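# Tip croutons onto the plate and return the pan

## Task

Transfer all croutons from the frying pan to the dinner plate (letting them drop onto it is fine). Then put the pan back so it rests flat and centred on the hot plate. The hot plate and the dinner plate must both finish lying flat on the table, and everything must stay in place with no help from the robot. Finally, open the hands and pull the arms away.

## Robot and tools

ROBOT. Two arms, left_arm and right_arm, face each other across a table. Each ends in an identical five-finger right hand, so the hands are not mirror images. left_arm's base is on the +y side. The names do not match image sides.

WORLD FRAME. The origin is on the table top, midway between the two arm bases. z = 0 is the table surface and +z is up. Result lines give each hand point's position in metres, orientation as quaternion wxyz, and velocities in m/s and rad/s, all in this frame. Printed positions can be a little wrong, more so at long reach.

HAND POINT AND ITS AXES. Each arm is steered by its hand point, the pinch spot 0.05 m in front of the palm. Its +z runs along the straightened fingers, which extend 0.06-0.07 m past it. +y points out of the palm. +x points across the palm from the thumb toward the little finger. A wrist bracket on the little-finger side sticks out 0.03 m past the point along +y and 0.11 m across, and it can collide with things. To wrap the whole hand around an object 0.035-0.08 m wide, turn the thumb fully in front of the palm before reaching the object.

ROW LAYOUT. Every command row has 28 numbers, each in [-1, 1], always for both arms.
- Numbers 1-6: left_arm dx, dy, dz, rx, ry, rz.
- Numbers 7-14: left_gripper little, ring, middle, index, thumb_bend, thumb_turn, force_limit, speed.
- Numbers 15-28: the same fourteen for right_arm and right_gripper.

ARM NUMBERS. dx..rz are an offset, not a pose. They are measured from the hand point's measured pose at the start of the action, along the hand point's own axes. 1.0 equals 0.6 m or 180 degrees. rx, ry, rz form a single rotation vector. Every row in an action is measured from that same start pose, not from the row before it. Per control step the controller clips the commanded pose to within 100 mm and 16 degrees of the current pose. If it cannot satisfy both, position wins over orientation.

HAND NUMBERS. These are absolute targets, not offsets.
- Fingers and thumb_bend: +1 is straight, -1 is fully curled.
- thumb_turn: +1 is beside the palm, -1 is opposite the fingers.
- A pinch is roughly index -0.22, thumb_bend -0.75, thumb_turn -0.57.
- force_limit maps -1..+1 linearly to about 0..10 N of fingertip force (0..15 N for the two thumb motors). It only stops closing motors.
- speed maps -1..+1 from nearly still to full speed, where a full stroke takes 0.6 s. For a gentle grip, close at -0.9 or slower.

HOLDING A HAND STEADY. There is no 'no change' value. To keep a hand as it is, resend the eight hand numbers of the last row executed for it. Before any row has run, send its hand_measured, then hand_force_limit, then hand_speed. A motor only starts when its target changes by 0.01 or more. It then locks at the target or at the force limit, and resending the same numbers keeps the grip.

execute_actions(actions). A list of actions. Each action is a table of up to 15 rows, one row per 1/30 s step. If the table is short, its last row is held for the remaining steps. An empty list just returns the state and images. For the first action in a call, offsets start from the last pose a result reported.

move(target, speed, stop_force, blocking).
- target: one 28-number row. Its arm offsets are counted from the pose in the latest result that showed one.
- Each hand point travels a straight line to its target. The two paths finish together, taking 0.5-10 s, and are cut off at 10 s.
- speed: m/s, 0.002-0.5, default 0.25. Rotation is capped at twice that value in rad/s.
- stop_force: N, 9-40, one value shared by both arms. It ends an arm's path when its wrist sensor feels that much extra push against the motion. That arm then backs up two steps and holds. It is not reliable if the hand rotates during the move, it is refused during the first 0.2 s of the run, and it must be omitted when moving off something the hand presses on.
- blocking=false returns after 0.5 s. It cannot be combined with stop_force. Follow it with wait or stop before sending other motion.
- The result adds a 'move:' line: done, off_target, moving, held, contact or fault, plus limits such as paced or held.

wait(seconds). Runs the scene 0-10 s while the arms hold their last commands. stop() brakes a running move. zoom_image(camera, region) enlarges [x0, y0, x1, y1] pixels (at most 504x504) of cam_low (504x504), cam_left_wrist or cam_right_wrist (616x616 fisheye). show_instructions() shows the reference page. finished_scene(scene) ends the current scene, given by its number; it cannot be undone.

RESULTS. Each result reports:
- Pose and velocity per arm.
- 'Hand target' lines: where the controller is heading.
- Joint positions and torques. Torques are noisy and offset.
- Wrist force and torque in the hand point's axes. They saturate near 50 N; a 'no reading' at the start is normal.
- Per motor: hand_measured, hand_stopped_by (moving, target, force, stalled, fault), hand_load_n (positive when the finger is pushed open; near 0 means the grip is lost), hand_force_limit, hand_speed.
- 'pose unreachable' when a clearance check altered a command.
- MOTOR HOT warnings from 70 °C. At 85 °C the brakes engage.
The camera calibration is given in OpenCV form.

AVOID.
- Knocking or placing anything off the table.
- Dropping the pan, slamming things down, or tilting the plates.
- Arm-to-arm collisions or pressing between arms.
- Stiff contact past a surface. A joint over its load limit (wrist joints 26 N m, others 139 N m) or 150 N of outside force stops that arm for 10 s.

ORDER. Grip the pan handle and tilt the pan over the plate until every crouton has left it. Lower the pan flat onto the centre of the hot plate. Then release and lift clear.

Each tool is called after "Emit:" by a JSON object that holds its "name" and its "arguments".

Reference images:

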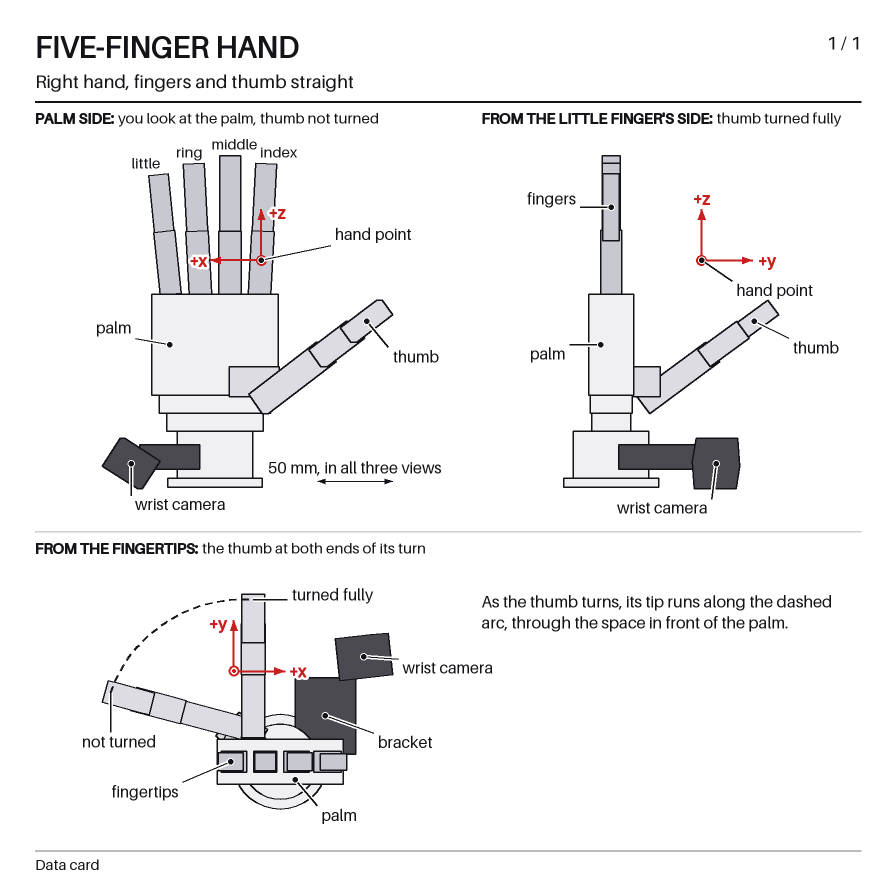

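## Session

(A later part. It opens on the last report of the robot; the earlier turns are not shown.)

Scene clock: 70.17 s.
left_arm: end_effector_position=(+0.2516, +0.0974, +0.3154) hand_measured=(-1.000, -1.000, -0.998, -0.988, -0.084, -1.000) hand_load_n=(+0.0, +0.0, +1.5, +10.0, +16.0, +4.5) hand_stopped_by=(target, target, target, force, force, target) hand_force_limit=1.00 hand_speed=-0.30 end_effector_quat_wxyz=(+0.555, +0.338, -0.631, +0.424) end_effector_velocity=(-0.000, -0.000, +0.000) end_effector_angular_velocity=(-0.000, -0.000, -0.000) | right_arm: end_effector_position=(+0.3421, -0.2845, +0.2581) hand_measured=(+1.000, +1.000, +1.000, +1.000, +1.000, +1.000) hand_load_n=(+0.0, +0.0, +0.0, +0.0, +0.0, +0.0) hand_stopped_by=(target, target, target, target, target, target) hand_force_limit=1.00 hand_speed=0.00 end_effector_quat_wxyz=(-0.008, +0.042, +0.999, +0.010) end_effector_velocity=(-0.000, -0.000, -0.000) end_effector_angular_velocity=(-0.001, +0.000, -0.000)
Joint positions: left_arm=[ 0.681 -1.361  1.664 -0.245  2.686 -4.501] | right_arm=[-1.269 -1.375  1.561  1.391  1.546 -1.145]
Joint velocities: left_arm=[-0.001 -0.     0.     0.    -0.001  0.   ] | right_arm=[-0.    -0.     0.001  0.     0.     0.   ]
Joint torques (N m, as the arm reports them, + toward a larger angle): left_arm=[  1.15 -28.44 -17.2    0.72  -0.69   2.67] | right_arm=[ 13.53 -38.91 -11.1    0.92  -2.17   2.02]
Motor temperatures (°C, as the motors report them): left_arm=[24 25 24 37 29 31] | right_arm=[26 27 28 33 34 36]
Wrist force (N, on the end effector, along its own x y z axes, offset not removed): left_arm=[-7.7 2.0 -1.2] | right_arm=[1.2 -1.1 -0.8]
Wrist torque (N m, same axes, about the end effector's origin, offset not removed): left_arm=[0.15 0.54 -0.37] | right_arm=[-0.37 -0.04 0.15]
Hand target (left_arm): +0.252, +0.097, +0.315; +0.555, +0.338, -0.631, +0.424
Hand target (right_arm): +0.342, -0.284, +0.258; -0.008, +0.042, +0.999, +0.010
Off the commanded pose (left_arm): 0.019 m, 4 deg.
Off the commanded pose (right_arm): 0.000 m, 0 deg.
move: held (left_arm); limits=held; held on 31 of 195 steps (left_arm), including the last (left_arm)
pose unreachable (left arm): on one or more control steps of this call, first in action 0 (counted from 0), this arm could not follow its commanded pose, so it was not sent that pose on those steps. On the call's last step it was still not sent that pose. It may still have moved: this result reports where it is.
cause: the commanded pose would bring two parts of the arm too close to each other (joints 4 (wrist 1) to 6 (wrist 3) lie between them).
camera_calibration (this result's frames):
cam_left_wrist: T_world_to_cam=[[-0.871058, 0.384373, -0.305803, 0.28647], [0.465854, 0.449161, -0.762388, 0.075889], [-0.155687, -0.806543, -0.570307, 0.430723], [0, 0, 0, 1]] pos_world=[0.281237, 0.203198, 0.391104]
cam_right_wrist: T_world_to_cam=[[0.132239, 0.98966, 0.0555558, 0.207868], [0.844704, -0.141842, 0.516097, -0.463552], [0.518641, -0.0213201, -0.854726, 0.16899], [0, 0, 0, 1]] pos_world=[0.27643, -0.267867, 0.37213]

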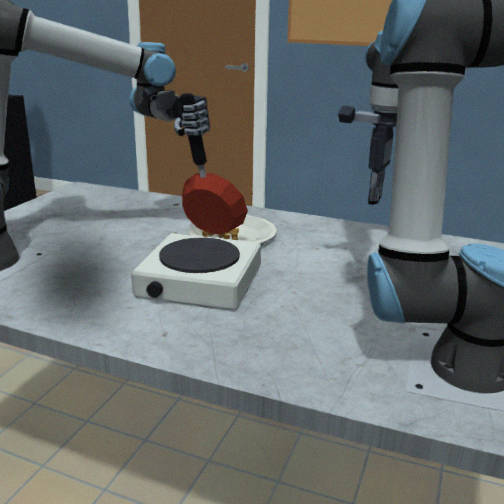

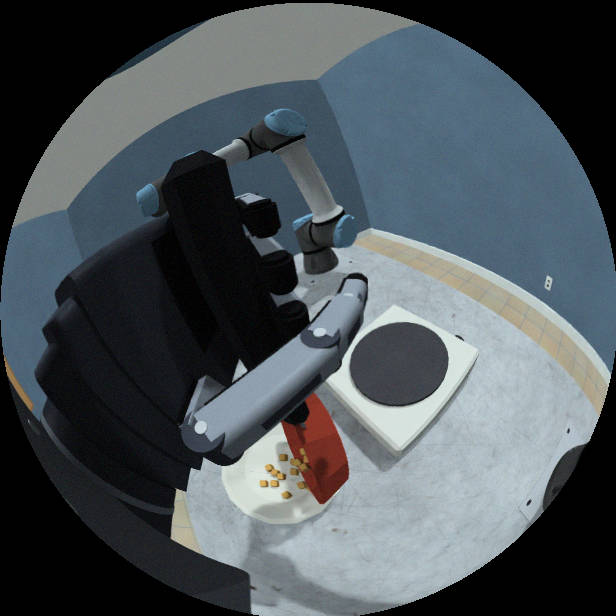

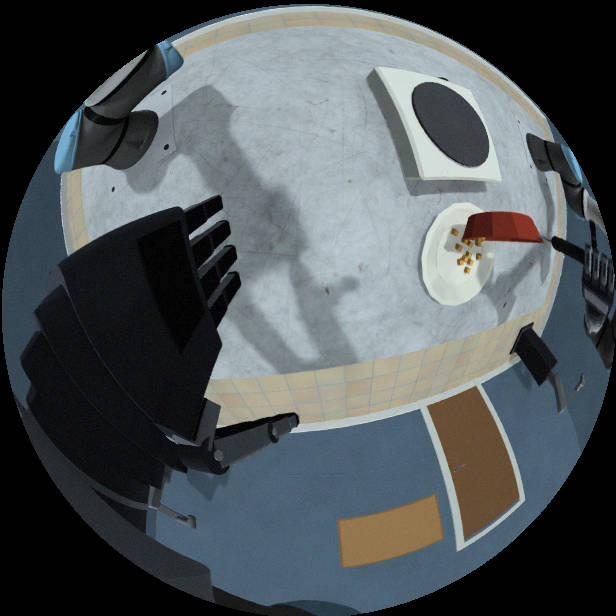

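Emit:
{"name": "move", "arguments": {"target": [-0.014,-0.107,0.128,0.192,-0.031,-0.005,-1,-1,-1,-1,-1,-1,1,-0.3,0,0,0,0,0,0,1,1,1,1,1,1,1,0], "speed": 0.07}}

Emit:
{"name": "move", "arguments": {"target": [0.018,-0.107,-0.047,0.004,0.034,-0.076,-1,-1,-1,-1,-1,-1,1,-0.3,0,0,0,0,0,0,1,1,1,1,1,1,1,0], "speed": 0.04}}

Scene clock: 76.00 s.
left_arm: end_effector_position=(+0.2531, +0.0924, +0.3154) hand_measured=(-1.000, -1.000, -0.998, -0.988, -0.084, -1.000) hand_load_n=(+0.0, +0.0, +1.5, +10.0, +16.0, +4.5) hand_stopped_by=(target, target, target, force, force, target) hand_force_limit=1.00 hand_speed=-0.30 end_effector_quat_wxyz=(+0.548, +0.348, -0.626, +0.431) end_effector_velocity=(-0.000, +0.000, -0.000) end_effector_angular_velocity=(+0.000, +0.000, -0.001) | right_arm: end_effector_position=(+0.3421, -0.2845, +0.2581) hand_measured=(+1.000, +1.000, +1.000, +1.000, +1.000, +1.000) hand_load_n=(+0.0, +0.0, +0.0, +0.0, +0.0, +0.0) hand_stopped_by=(target, target, target, target, target, target) hand_force_limit=1.00 hand_speed=0.00 end_effector_quat_wxyz=(-0.008, +0.042, +0.999, +0.010) end_effector_velocity=(+0.000, -0.000, +0.000) end_effector_angular_velocity=(-0.001, -0.001, +0.000)
Joint positions: left_arm=[ 0.672 -1.37   1.674 -0.247  2.648 -4.503] | right_arm=[-1.269 -1.375  1.561  1.391  1.546 -1.145]
Joint velocities: left_arm=[-0.     0.     0.     0.     0.001  0.   ] | right_arm=[ 0.    -0.    -0.    -0.     0.001 -0.   ]
Joint torques (N m, as the arm reports them, + toward a larger angle): left_arm=[-14.83 -37.13 -16.17  -3.46  -2.21  -2.62] | right_arm=[ 13.79 -38.2  -11.03   1.03  -2.05   2.1 ]
Motor temperatures (°C, as the motors report them): left_arm=[24 25 24 37 29 31] | right_arm=[26 27 28 33 34 36]
Wrist force (N, on the end effector, along its own x y z axes, offset not removed): left_arm=[-7.1 3.2 0.5] | right_arm=[0.8 -2.0 -1.8]
Wrist torque (N m, same axes, about the end effector's origin, offset not removed): left_arm=[0.16 0.57 -0.28] | right_arm=[-0.22 -0.04 0.05]
Hand target (left_arm): +0.253, +0.092, +0.315; +0.548, +0.348, -0.626, +0.431
Hand target (right_arm): +0.342, -0.284, +0.258; -0.008, +0.042, +0.999, +0.010
Off the commanded pose (left_arm): 0.095 m, 33 deg; orientation clipped at the last step of the last action.
Off the commanded pose (right_arm): 0.000 m, 0 deg.
move: held (left_arm); limits=paced,held; held on 117 of 138 steps (left_arm), including the last (left_arm)
pose unreachable (left arm): on one or more control steps of this call, first in action 0 (counted from 0), this arm could not follow its commanded pose, so it was not sent that pose on those steps. On the call's last step it was still not sent that pose. It may still have moved: this result reports where it is.
cause: the commanded pose would bring two parts of the arm too close to each other (joints 4 (wrist 1) to 6 (wrist 3) lie between them).
camera_calibration (this result's frames):
cam_left_wrist: T_world_to_cam=[[-0.881973, 0.358841, -0.305544, 0.294727], [0.452583, 0.463961, -0.761517, 0.0791054], [-0.131503, -0.809922, -0.571606, 0.42155], [0, 0, 0, 1]] pos_world=[0.279575, 0.19896, 0.391253]
cam_right_wrist: T_world_to_cam=[[0.132239, 0.98966, 0.0555559, 0.207868], [0.844704, -0.141842, 0.516097, -0.463552], [0.518641, -0.0213202, -0.854726, 0.16899], [0, 0, 0, 1]] pos_world=[0.276431, -0.267867, 0.372129]

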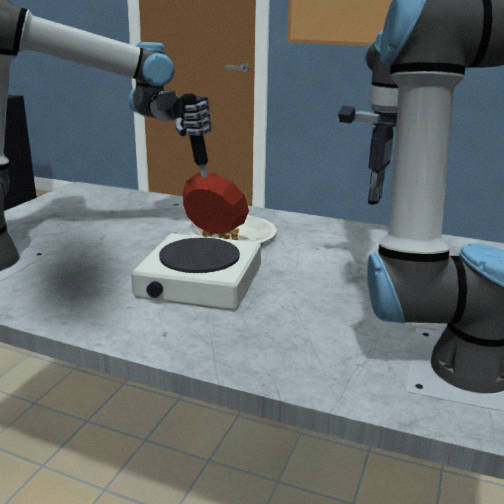

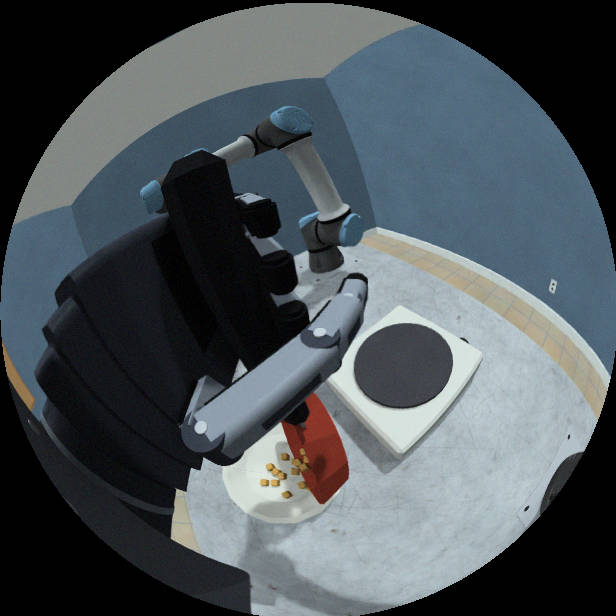

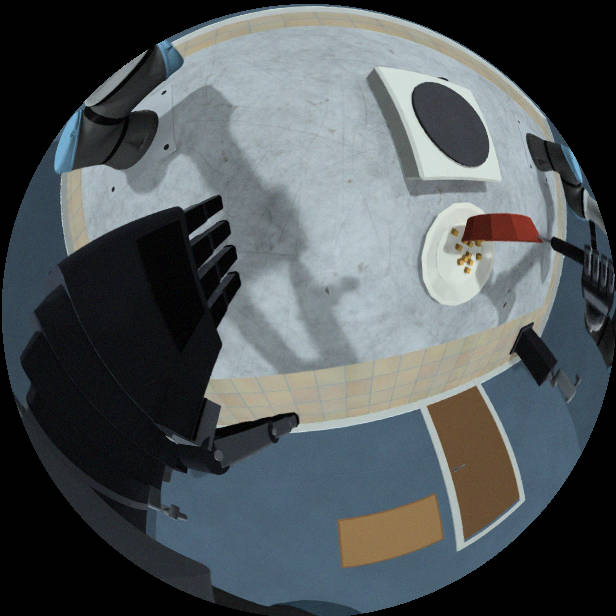

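Scene clock: 79.50 s.
left_arm: end_effector_position=(+0.2531, +0.0924, +0.3154) hand_measured=(-1.000, -1.000, -0.998, -0.988, -0.084, -1.000) hand_load_n=(+0.0, +0.0, +1.5, +10.0, +16.0, +4.5) hand_stopped_by=(target, target, target, force, force, target) hand_force_limit=1.00 hand_speed=-0.30 end_effector_quat_wxyz=(+0.548, +0.348, -0.626, +0.431) end_effector_velocity=(+0.000, -0.000, -0.000) end_effector_angular_velocity=(+0.001, +0.001, +0.002) | right_arm: end_effector_position=(+0.3421, -0.2845, +0.2581) hand_measured=(+1.000, +1.000, +1.000, +1.000, +1.000, +1.000) hand_load_n=(+0.0, +0.0, +0.0, +0.0, +0.0, +0.0) hand_stopped_by=(target, target, target, target, target, target) hand_force_limit=1.00 hand_speed=0.00 end_effector_quat_wxyz=(-0.008, +0.042, +0.999, +0.010) end_effector_velocity=(+0.000, +0.000, -0.000) end_effector_angular_velocity=(-0.000, +0.000, -0.001)
Joint positions: left_arm=[ 0.672 -1.37   1.674 -0.247  2.648 -4.503] | right_arm=[-1.269 -1.375  1.561  1.391  1.546 -1.145]
Joint velocities: left_arm=[-0.     0.     0.    -0.    -0.002 -0.001] | right_arm=[ 0.     0.     0.    -0.     0.     0.001]
Joint torques (N m, as the arm reports them, + toward a larger angle): left_arm=[-16.29 -37.72 -15.98  -3.66  -1.92  -2.6 ] | right_arm=[ 12.8  -38.84 -11.15   1.03  -2.17   2.21]
Motor temperatures (°C, as the motors report them): left_arm=[24 25 24 37 29 31] | right_arm=[26 27 28 33 34 36]
Wrist force (N, on the end effector, along its own x y z axes, offset not removed): left_arm=[-5.3 0.3 -1.7] | right_arm=[-2.1 -2.0 -1.8]
Wrist torque (N m, same axes, about the end effector's origin, offset not removed): left_arm=[-0.13 0.28 -0.12] | right_arm=[-0.33 0.51 -0.08]
Hand target (left_arm): +0.253, +0.092, +0.315; +0.548, +0.348, -0.626, +0.431
Hand target (right_arm): +0.342, -0.284, +0.258; -0.008, +0.042, +0.999, +0.010
Off the commanded pose (left_arm): 0.071 m, 15 deg.
Off the commanded pose (right_arm): 0.000 m, 0 deg.
move: held (left_arm); limits=held; held on 105 of 105 steps (left_arm), including the last (left_arm)
pose unreachable (left arm): on one or more control steps of this call, first in action 0 (counted from 0), this arm could not follow its commanded pose, so it was not sent that pose on those steps. On the call's last step it was still not sent that pose. It may still have moved: this result reports where it is.
cause: the commanded pose would bring two parts of the arm too close to each other (joints 4 (wrist 1) to 6 (wrist 3) lie between them).
camera_calibration (this result's frames):
cam_left_wrist: T_world_to_cam=[[-0.881973, 0.358841, -0.305544, 0.294727], [0.452583, 0.463961, -0.761517, 0.0791053], [-0.131503, -0.809922, -0.571607, 0.42155], [0, 0, 0, 1]] pos_world=[0.279575, 0.19896, 0.391253]
cam_right_wrist: T_world_to_cam=[[0.132239, 0.98966, 0.0555558, 0.207868], [0.844704, -0.141842, 0.516097, -0.463552], [0.518641, -0.0213201, -0.854726, 0.16899], [0, 0, 0, 1]] pos_world=[0.27643, -0.267867, 0.37213]

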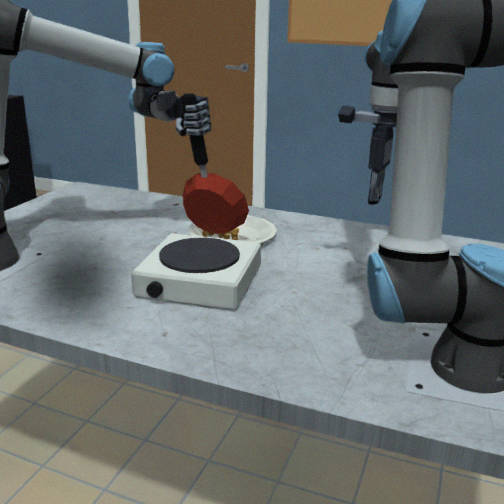

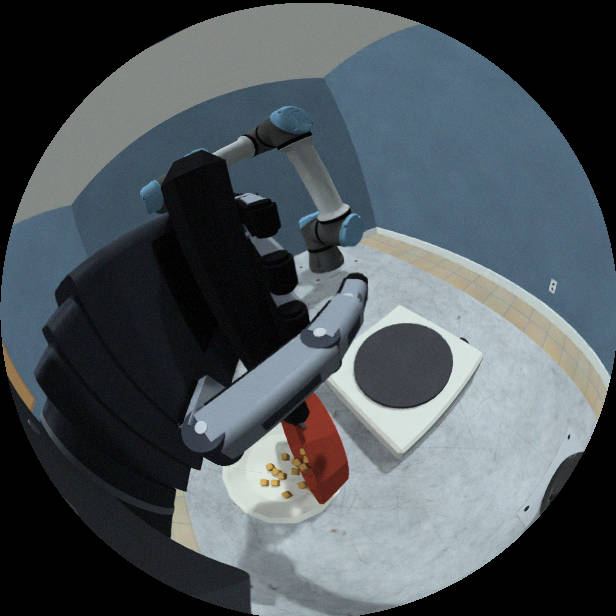

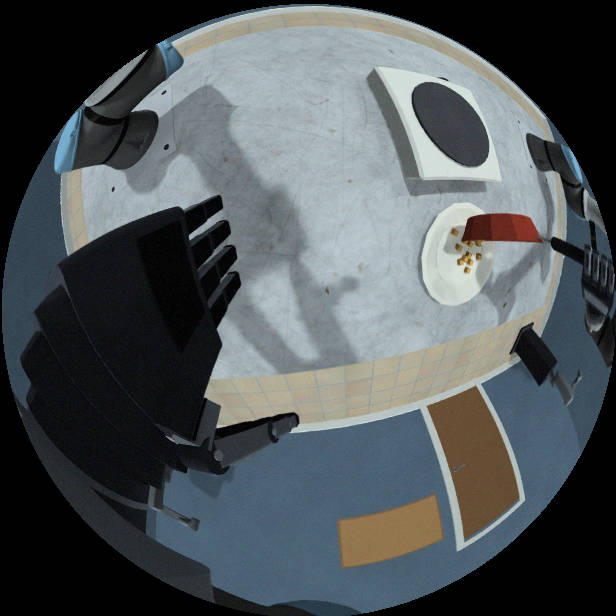

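Emit:
{"name": "move", "arguments": {"target": [-0.072,0.166,0.07,-0.008,-0.068,0.152,-1,-1,-1,-1,-1,-1,1,-0.3,0,0,0,0,0,0,1,1,1,1,1,1,1,0], "speed": 0.12}}

Emit:
{"name": "zoom_image", "arguments": {"camera": "cam_right_wrist", "region": [380,140,600,330]}}

Scene clock: 83.97 s.
left_arm: end_effector_position=(+0.1537, +0.0906, +0.2554) hand_measured=(-1.000, -1.000, -0.998, -0.988, -0.084, -1.000) hand_load_n=(+0.0, +0.0, +1.5, +10.5, +16.0, +4.5) hand_stopped_by=(target, target, target, force, force, target) hand_force_limit=1.00 hand_speed=-0.30 end_effector_quat_wxyz=(+0.367, +0.227, -0.750, +0.501) end_effector_velocity=(-0.002, -0.001, -0.001) end_effector_angular_velocity=(+0.004, -0.014, +0.007) | right_arm: end_effector_position=(+0.3421, -0.2845, +0.2581) hand_measured=(+1.000, +1.000, +1.000, +1.000, +1.000, +1.000) hand_load_n=(+0.0, +0.0, +0.0, +0.0, +0.0, +0.0) hand_stopped_by=(target, target, target, target, target, target) hand_force_limit=1.00 hand_speed=0.00 end_effector_quat_wxyz=(-0.008, +0.042, +0.999, +0.010) end_effector_velocity=(+0.000, -0.000, +0.000) end_effector_angular_velocity=(-0.000, -0.000, -0.002)
Joint positions: left_arm=[ 0.357 -1.575  1.887 -0.014  2.251 -3.876] | right_arm=[-1.269 -1.375  1.561  1.391  1.546 -1.145]
Joint velocities: left_arm=[-0.015 -0.007  0.004  0.008 -0.025  0.01 ] | right_arm=[ 0.    -0.    -0.     0.     0.     0.002]
Joint torques (N m, as the arm reports them, + toward a larger angle): left_arm=[-15.39 -27.32 -14.85   0.42  -2.     3.3 ] | right_arm=[ 13.28 -39.03 -11.34   1.    -2.14   2.02]
Motor temperatures (°C, as the motors report them): left_arm=[24 25 24 37 29 31] | right_arm=[26 27 28 33 34 36]
Wrist force (N, on the end effector, along its own x y z axes, offset not removed): left_arm=[-5.1 4.7 0.7] | right_arm=[-0.9 -3.1 -1.5]
Wrist torque (N m, same axes, about the end effector's origin, offset not removed): left_arm=[0.17 0.58 -0.57] | right_arm=[-0.54 0.28 -0.05]
Hand target (left_arm): +0.153, +0.090, +0.255; -0.366, -0.227, +0.750, -0.502
Hand target (right_arm): +0.342, -0.284, +0.258; -0.008, +0.042, +0.999, +0.010
Off the commanded pose (left_arm): 0.001 m, 0 deg.
Off the commanded pose (right_arm): 0.000 m, 0 deg.
move: done
camera_calibration (this result's frames):
cam_left_wrist: T_world_to_cam=[[-0.612029, 0.368539, -0.699714, 0.247694], [0.772221, 0.469338, -0.428249, -0.0554866], [0.170576, -0.802435, -0.571842, 0.325669], [0, 0, 0, 1]] pos_world=[0.138892, 0.196085, 0.335783]
cam_right_wrist: T_world_to_cam=[[0.132239, 0.98966, 0.0555559, 0.207868], [0.844704, -0.141842, 0.516097, -0.463552], [0.518641, -0.0213201, -0.854726, 0.16899], [0, 0, 0, 1]] pos_world=[0.276431, -0.267867, 0.372129]

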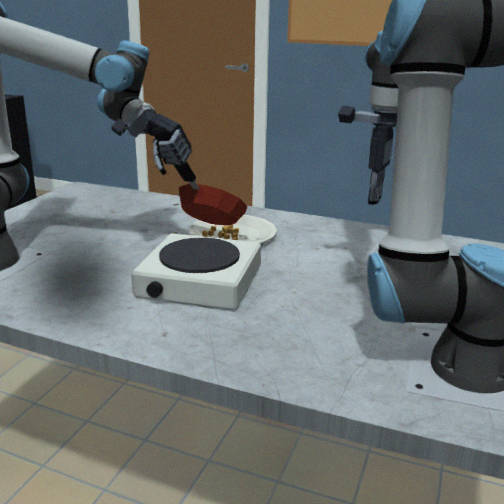

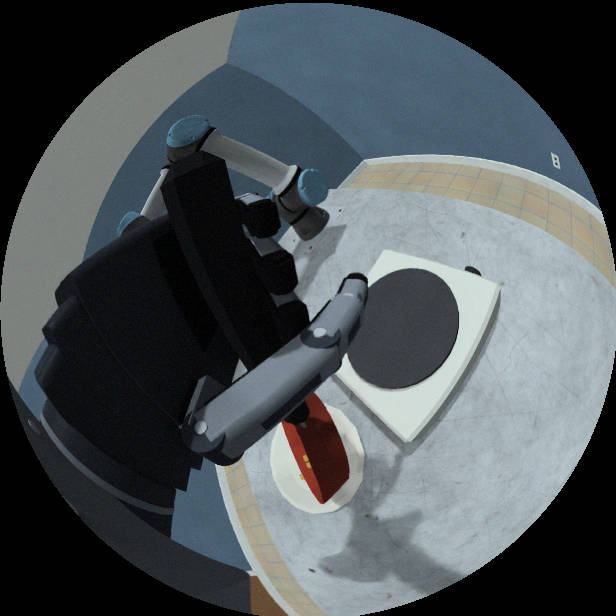

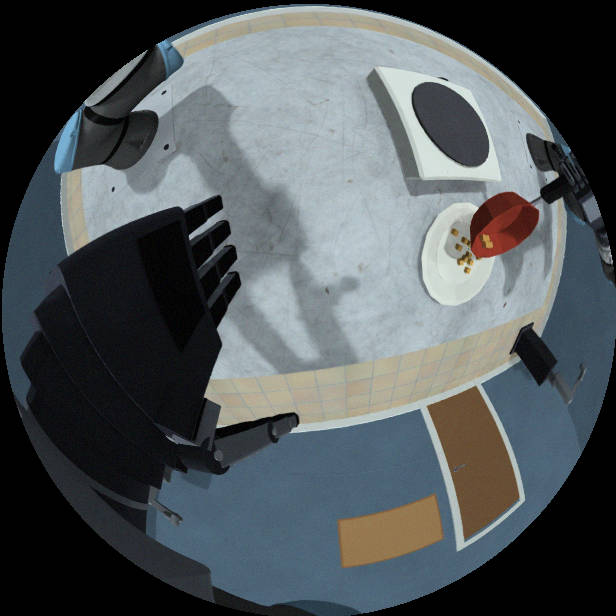

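Region (380, 140, 600, 330) of cam_right_wrist's 616x616 image, scaled by 2.291, with more detail than that image has; it fills the top 435 rows of this view, and the rest is white.

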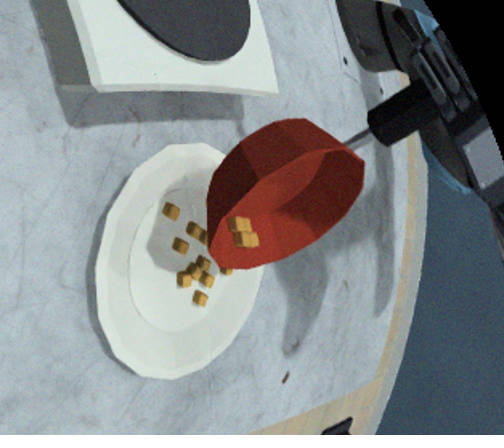

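Emit:
{"name": "move", "arguments": {"target": [-0.11,-0.211,0.275,0.216,-0.163,-0.063,-1,-1,-1,-1,-1,-1,1,-0.3,0,-0.3,0,0,0,0,1,1,1,1,1,1,1,0], "speed": 0.12}}

Emit:
{"name": "move", "arguments": {"target": [0.012,-0.178,-0.08,0.006,0.057,-0.127,-1,-1,-1,-1,-1,-1,1,-0.3,0,0,0,0,0,0,1,1,1,1,1,1,1,0], "speed": 0.08}}

Emit:
{"name": "move", "arguments": {"target": [0.012,-0.178,-0.08,0.006,0.057,-0.127,-1,-1,-1,-1,-1,-1,1,-0.3,0,0,0,0,0,0,1,1,1,1,1,1,1,0], "speed": 0.05}}

Scene clock: 89.73 s.
left_arm: end_effector_position=(+0.2320, -0.1125, +0.2412) hand_measured=(-1.000, -1.000, -0.998, -0.988, -0.084, -1.000) hand_load_n=(+0.0, +0.0, +1.5, +10.5, +16.0, +4.5) hand_stopped_by=(target, target, target, force, force, target) hand_force_limit=1.00 hand_speed=-0.30 end_effector_quat_wxyz=(+0.120, +0.522, -0.584, +0.610) end_effector_velocity=(+0.001, -0.002, -0.000) end_effector_angular_velocity=(+0.002, +0.001, +0.012) | right_arm: end_effector_position=(+0.3266, -0.4636, +0.2544) hand_measured=(+1.000, +1.000, +1.000, +1.000, +1.000, +1.000) hand_load_n=(+0.0, +0.0, +0.0, +0.0, +0.0, +0.0) hand_stopped_by=(target, target, target, target, target, target) hand_force_limit=1.00 hand_speed=0.00 end_effector_quat_wxyz=(-0.008, +0.042, +0.999, +0.010) end_effector_velocity=(+0.000, -0.002, +0.000) end_effector_angular_velocity=(+0.003, -0.001, +0.002)
Joint positions: left_arm=[-0.017 -1.285  1.587 -0.037  1.044 -4.201] | right_arm=[-1.84  -1.617  1.835  1.371  1.554 -1.716]
Joint velocities: left_arm=[-0.002  0.009 -0.011  0.007 -0.014 -0.005] | right_arm=[-0.009 -0.002  0.002 -0.    -0.003 -0.011]
Joint torques (N m, as the arm reports them, + toward a larger angle): left_arm=[-14.68 -25.21 -27.77   0.77  -2.59  -2.37] | right_arm=[-13.55 -26.14 -11.41   4.45  -2.48  -1.92]
Motor temperatures (°C, as the motors report them): left_arm=[24 25 24 37 29 31] | right_arm=[26 27 28 33 34 36]
Wrist force (N, on the end effector, along its own x y z axes, offset not removed): left_arm=[-5.1 4.5 0.6] | right_arm=[0.4 -2.0 -1.7]
Wrist torque (N m, same axes, about the end effector's origin, offset not removed): left_arm=[0.05 0.61 -0.66] | right_arm=[-0.31 0.07 0.02]
Hand target (left_arm): +0.232, -0.113, +0.241; -0.120, -0.522, +0.584, -0.610
Hand target (right_arm): +0.327, -0.464, +0.254; -0.008, +0.042, +0.999, +0.010
Off the commanded pose (left_arm): 0.001 m, 0 deg.
Off the commanded pose (right_arm): 0.000 m, 0 deg.
move: done
camera_calibration (this result's frames):
cam_left_wrist: T_world_to_cam=[[-0.674476, -0.231397, -0.701097, 0.30784], [0.13898, 0.892844, -0.428386, 0.167869], [0.725098, -0.386374, -0.570042, 0.0589272], [0, 0, 0, 1]] pos_world=[0.141573, -0.055879, 0.321329]
cam_right_wrist: T_world_to_cam=[[0.132315, 0.989664, 0.0553024, 0.387434], [0.845077, -0.141791, 0.5155, -0.473888], [0.518013, -0.0214737, -0.855103, 0.170264], [0, 0, 0, 1]] pos_world=[0.26101, -0.446966, 0.368457]

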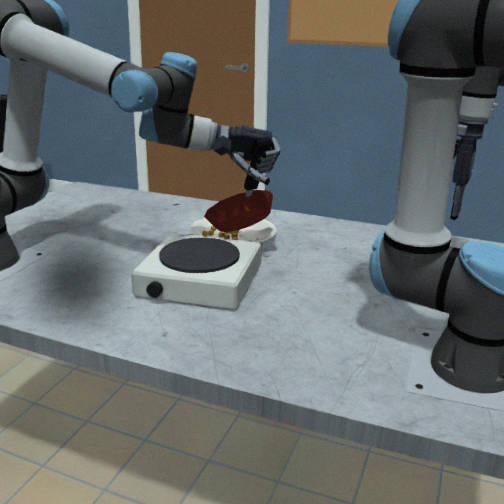

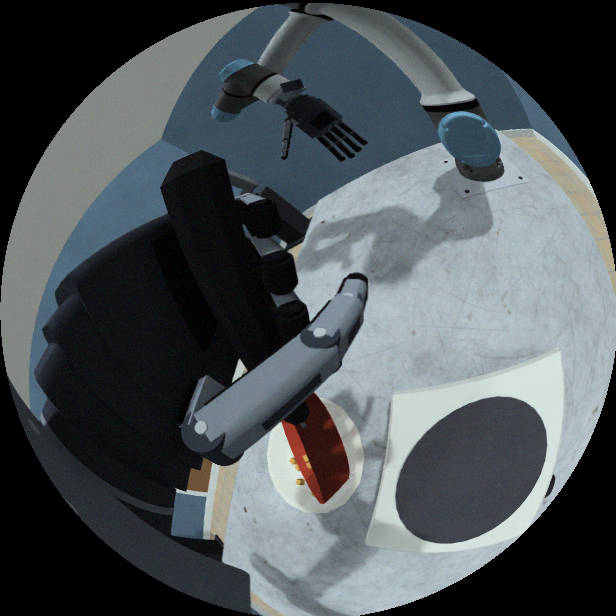

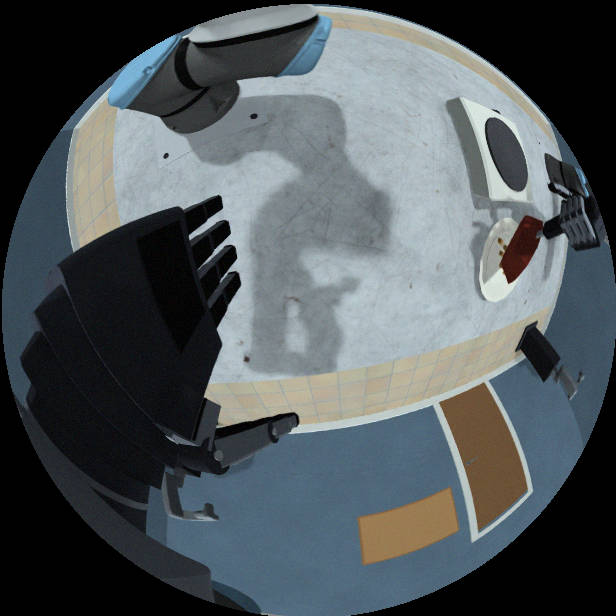

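Scene clock: 92.90 s.
left_arm: end_effector_position=(+0.2854, -0.0450, +0.3200) hand_measured=(-1.000, -1.000, -0.998, -0.988, -0.084, -1.000) hand_load_n=(+0.0, +0.0, +1.5, +10.0, +16.0, +4.5) hand_stopped_by=(target, target, target, force, force, target) hand_force_limit=1.00 hand_speed=-0.30 end_effector_quat_wxyz=(+0.285, +0.572, -0.451, +0.623) end_effector_velocity=(+0.002, +0.002, +0.002) end_effector_angular_velocity=(-0.010, +0.008, +0.000) | right_arm: end_effector_position=(+0.3266, -0.4636, +0.2544) hand_measured=(+1.000, +1.000, +1.000, +1.000, +1.000, +1.000) hand_load_n=(+0.0, +0.0, +0.0, +0.0, +0.0, +0.0) hand_stopped_by=(target, target, target, target, target, target) hand_force_limit=1.00 hand_speed=0.00 end_effector_quat_wxyz=(-0.008, +0.042, +0.999, +0.010) end_effector_velocity=(-0.000, +0.000, -0.000) end_effector_angular_velocity=(+0.000, +0.000, +0.002)
Joint positions: left_arm=[ 0.181 -1.494  1.771 -0.214  1.287 -4.49 ] | right_arm=[-1.84  -1.617  1.835  1.371  1.554 -1.716]
Joint velocities: left_arm=[ 0.006 -0.004  0.004 -0.005  0.007 -0.009] | right_arm=[ 0.     0.    -0.    -0.    -0.    -0.001]
Joint torques (N m, as the arm reports them, + toward a larger angle): left_arm=[ 14.97 -31.33 -14.66  -5.38   2.16  -2.86] | right_arm=[ 13.38  -6.29 -26.36   4.15   1.87   2.07]
Motor temperatures (°C, as the motors report them): left_arm=[24 25 24 37 29 31] | right_arm=[26 27 28 33 34 36]
Wrist force (N, on the end effector, along its own x y z axes, offset not removed): left_arm=[-6.4 1.1 -1.5] | right_arm=[2.3 -3.5 -1.7]
Wrist torque (N m, same axes, about the end effector's origin, offset not removed): left_arm=[-0.06 0.50 -0.37] | right_arm=[-0.54 0.04 -0.03]
Hand target (left_arm): +0.286, -0.045, +0.320; +0.285, +0.572, -0.451, +0.623
Hand target (right_arm): +0.327, -0.464, +0.254; -0.008, +0.042, +0.999, +0.010
Off the commanded pose (left_arm): 0.001 m, 0 deg.
Off the commanded pose (right_arm): 0.000 m, 0 deg.
move: done
camera_calibration (this result's frames):
cam_left_wrist: T_world_to_cam=[[-0.824773, -0.418142, -0.380667, 0.34666], [-0.0202148, 0.694566, -0.719145, 0.263453], [0.565103, -0.585436, -0.581312, 0.131558], [0, 0, 0, 1]] pos_world=[0.216897, 0.0389867, 0.397899]
cam_right_wrist: T_world_to_cam=[[0.132316, 0.989664, 0.0553023, 0.387434], [0.845078, -0.141791, 0.515499, -0.473888], [0.518012, -0.0214738, -0.855104, 0.170264], [0, 0, 0, 1]] pos_world=[0.26101, -0.446966, 0.368457]

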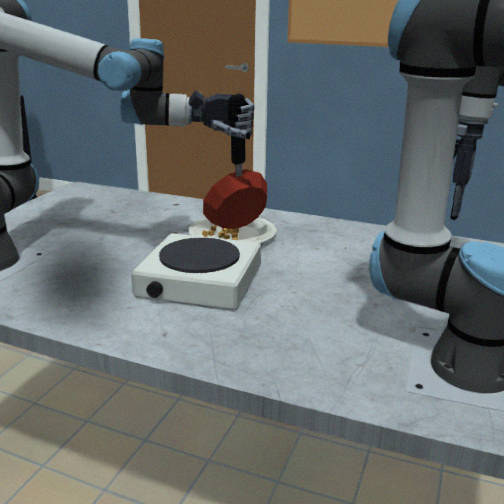

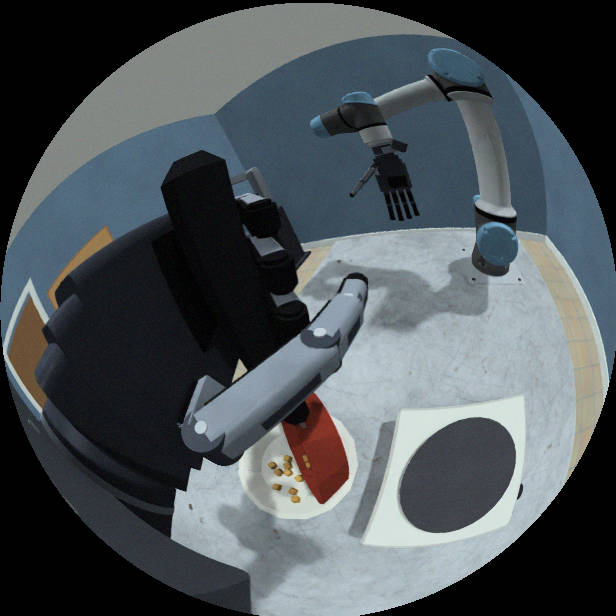

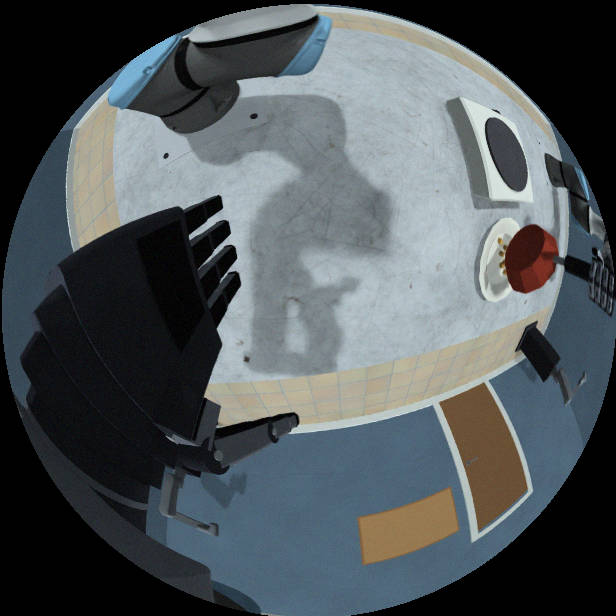

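Scene clock: 97.63 s.
left_arm: end_effector_position=(+0.3547, +0.0422, +0.3551) hand_measured=(-1.000, -1.000, -0.998, -0.988, -0.084, -1.000) hand_load_n=(+0.0, +0.0, +1.5, +9.0, +16.0, +5.0) hand_stopped_by=(target, target, target, force, force, target) hand_force_limit=1.00 hand_speed=-0.30 end_effector_quat_wxyz=(+0.436, +0.595, -0.297, +0.607) end_effector_velocity=(+0.001, +0.002, +0.001) end_effector_angular_velocity=(-0.008, +0.007, -0.001) | right_arm: end_effector_position=(+0.3266, -0.4636, +0.2544) hand_measured=(+1.000, +1.000, +1.000, +1.000, +1.000, +1.000) hand_load_n=(+0.0, +0.0, +0.0, +0.0, +0.0, +0.0) hand_stopped_by=(target, target, target, target, target, target) hand_force_limit=1.00 hand_speed=0.00 end_effector_quat_wxyz=(-0.008, +0.042, +0.999, +0.010) end_effector_velocity=(-0.000, -0.000, -0.000) end_effector_angular_velocity=(-0.000, +0.000, -0.001)
Joint positions: left_arm=[ 0.448 -1.583  1.953 -0.487  1.542 -4.869] | right_arm=[-1.84  -1.617  1.835  1.371  1.554 -1.716]
Joint velocities: left_arm=[ 0.006 -0.001  0.004 -0.006  0.006 -0.01 ] | right_arm=[ 0.     0.     0.    -0.     0.     0.001]
Joint torques (N m, as the arm reports them, + toward a larger angle): left_arm=[ 11.36 -29.98 -17.78  -5.81   2.02  -2.66] | right_arm=[ 13.26  -6.36 -26.14   4.17   1.94   2.  ]
Motor temperatures (°C, as the motors report them): left_arm=[24 25 24 37 29 31] | right_arm=[26 27 28 33 34 36]
Wrist force (N, on the end effector, along its own x y z axes, offset not removed): left_arm=[-6.0 -0.1 -0.7] | right_arm=[-0.2 -3.0 -1.9]
Wrist torque (N m, same axes, about the end effector's origin, offset not removed): left_arm=[0.01 0.19 0.18] | right_arm=[-0.48 0.19 -0.01]
Hand target (left_arm): +0.355, +0.042, +0.355; +0.436, +0.595, -0.296, +0.607
Hand target (right_arm): +0.327, -0.464, +0.254; -0.008, +0.042, +0.999, +0.010
Off the commanded pose (left_arm): 0.001 m, 0 deg.
Off the commanded pose (right_arm): 0.000 m, 0 deg.
move: done
camera_calibration (this result's frames):
cam_left_wrist: T_world_to_cam=[[-0.876156, -0.481892, 0.0114082, 0.335319], [-0.241804, 0.418918, -0.875236, 0.375186], [0.41699, -0.769602, -0.483561, 0.189429], [0, 0, 0, 1]] pos_world=[0.305523, 0.1502, 0.416152]
cam_right_wrist: T_world_to_cam=[[0.132315, 0.989664, 0.0553023, 0.387434], [0.845078, -0.141791, 0.515499, -0.473888], [0.518012, -0.0214737, -0.855104, 0.170264], [0, 0, 0, 1]] pos_world=[0.26101, -0.446966, 0.368457]

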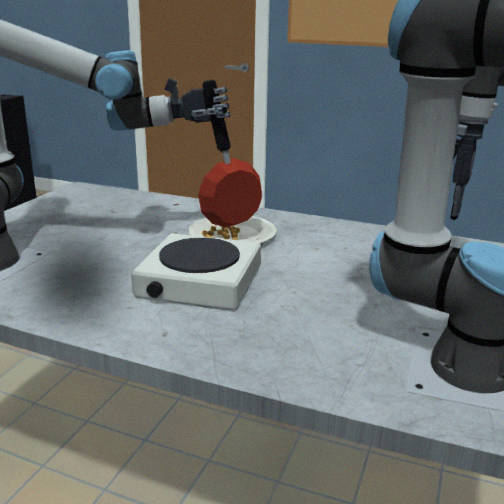

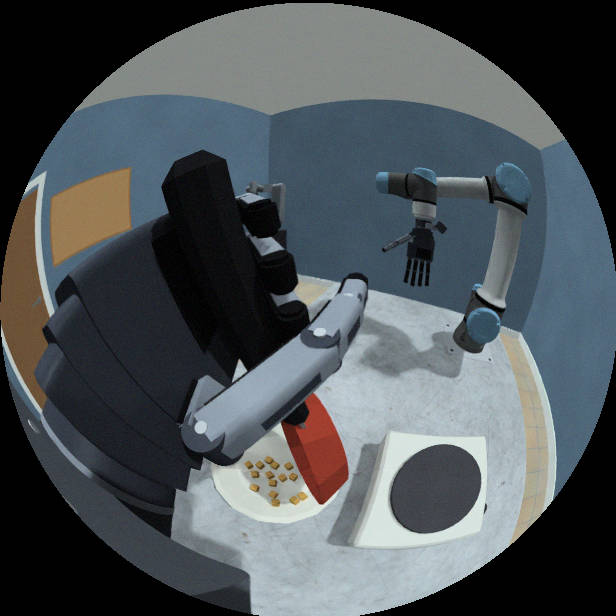

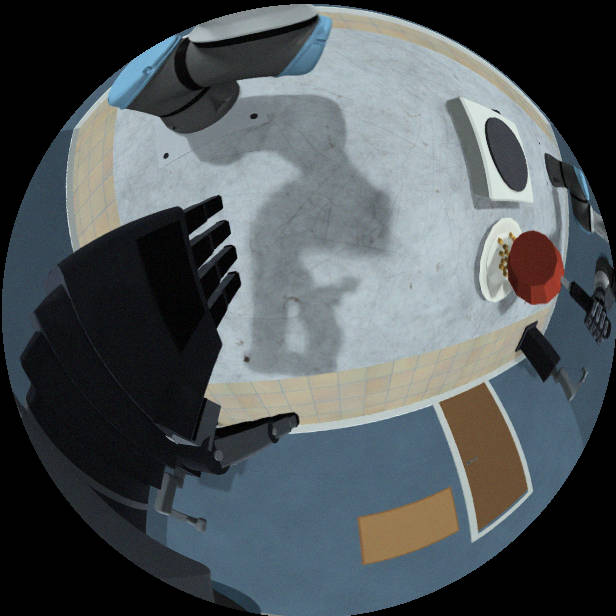

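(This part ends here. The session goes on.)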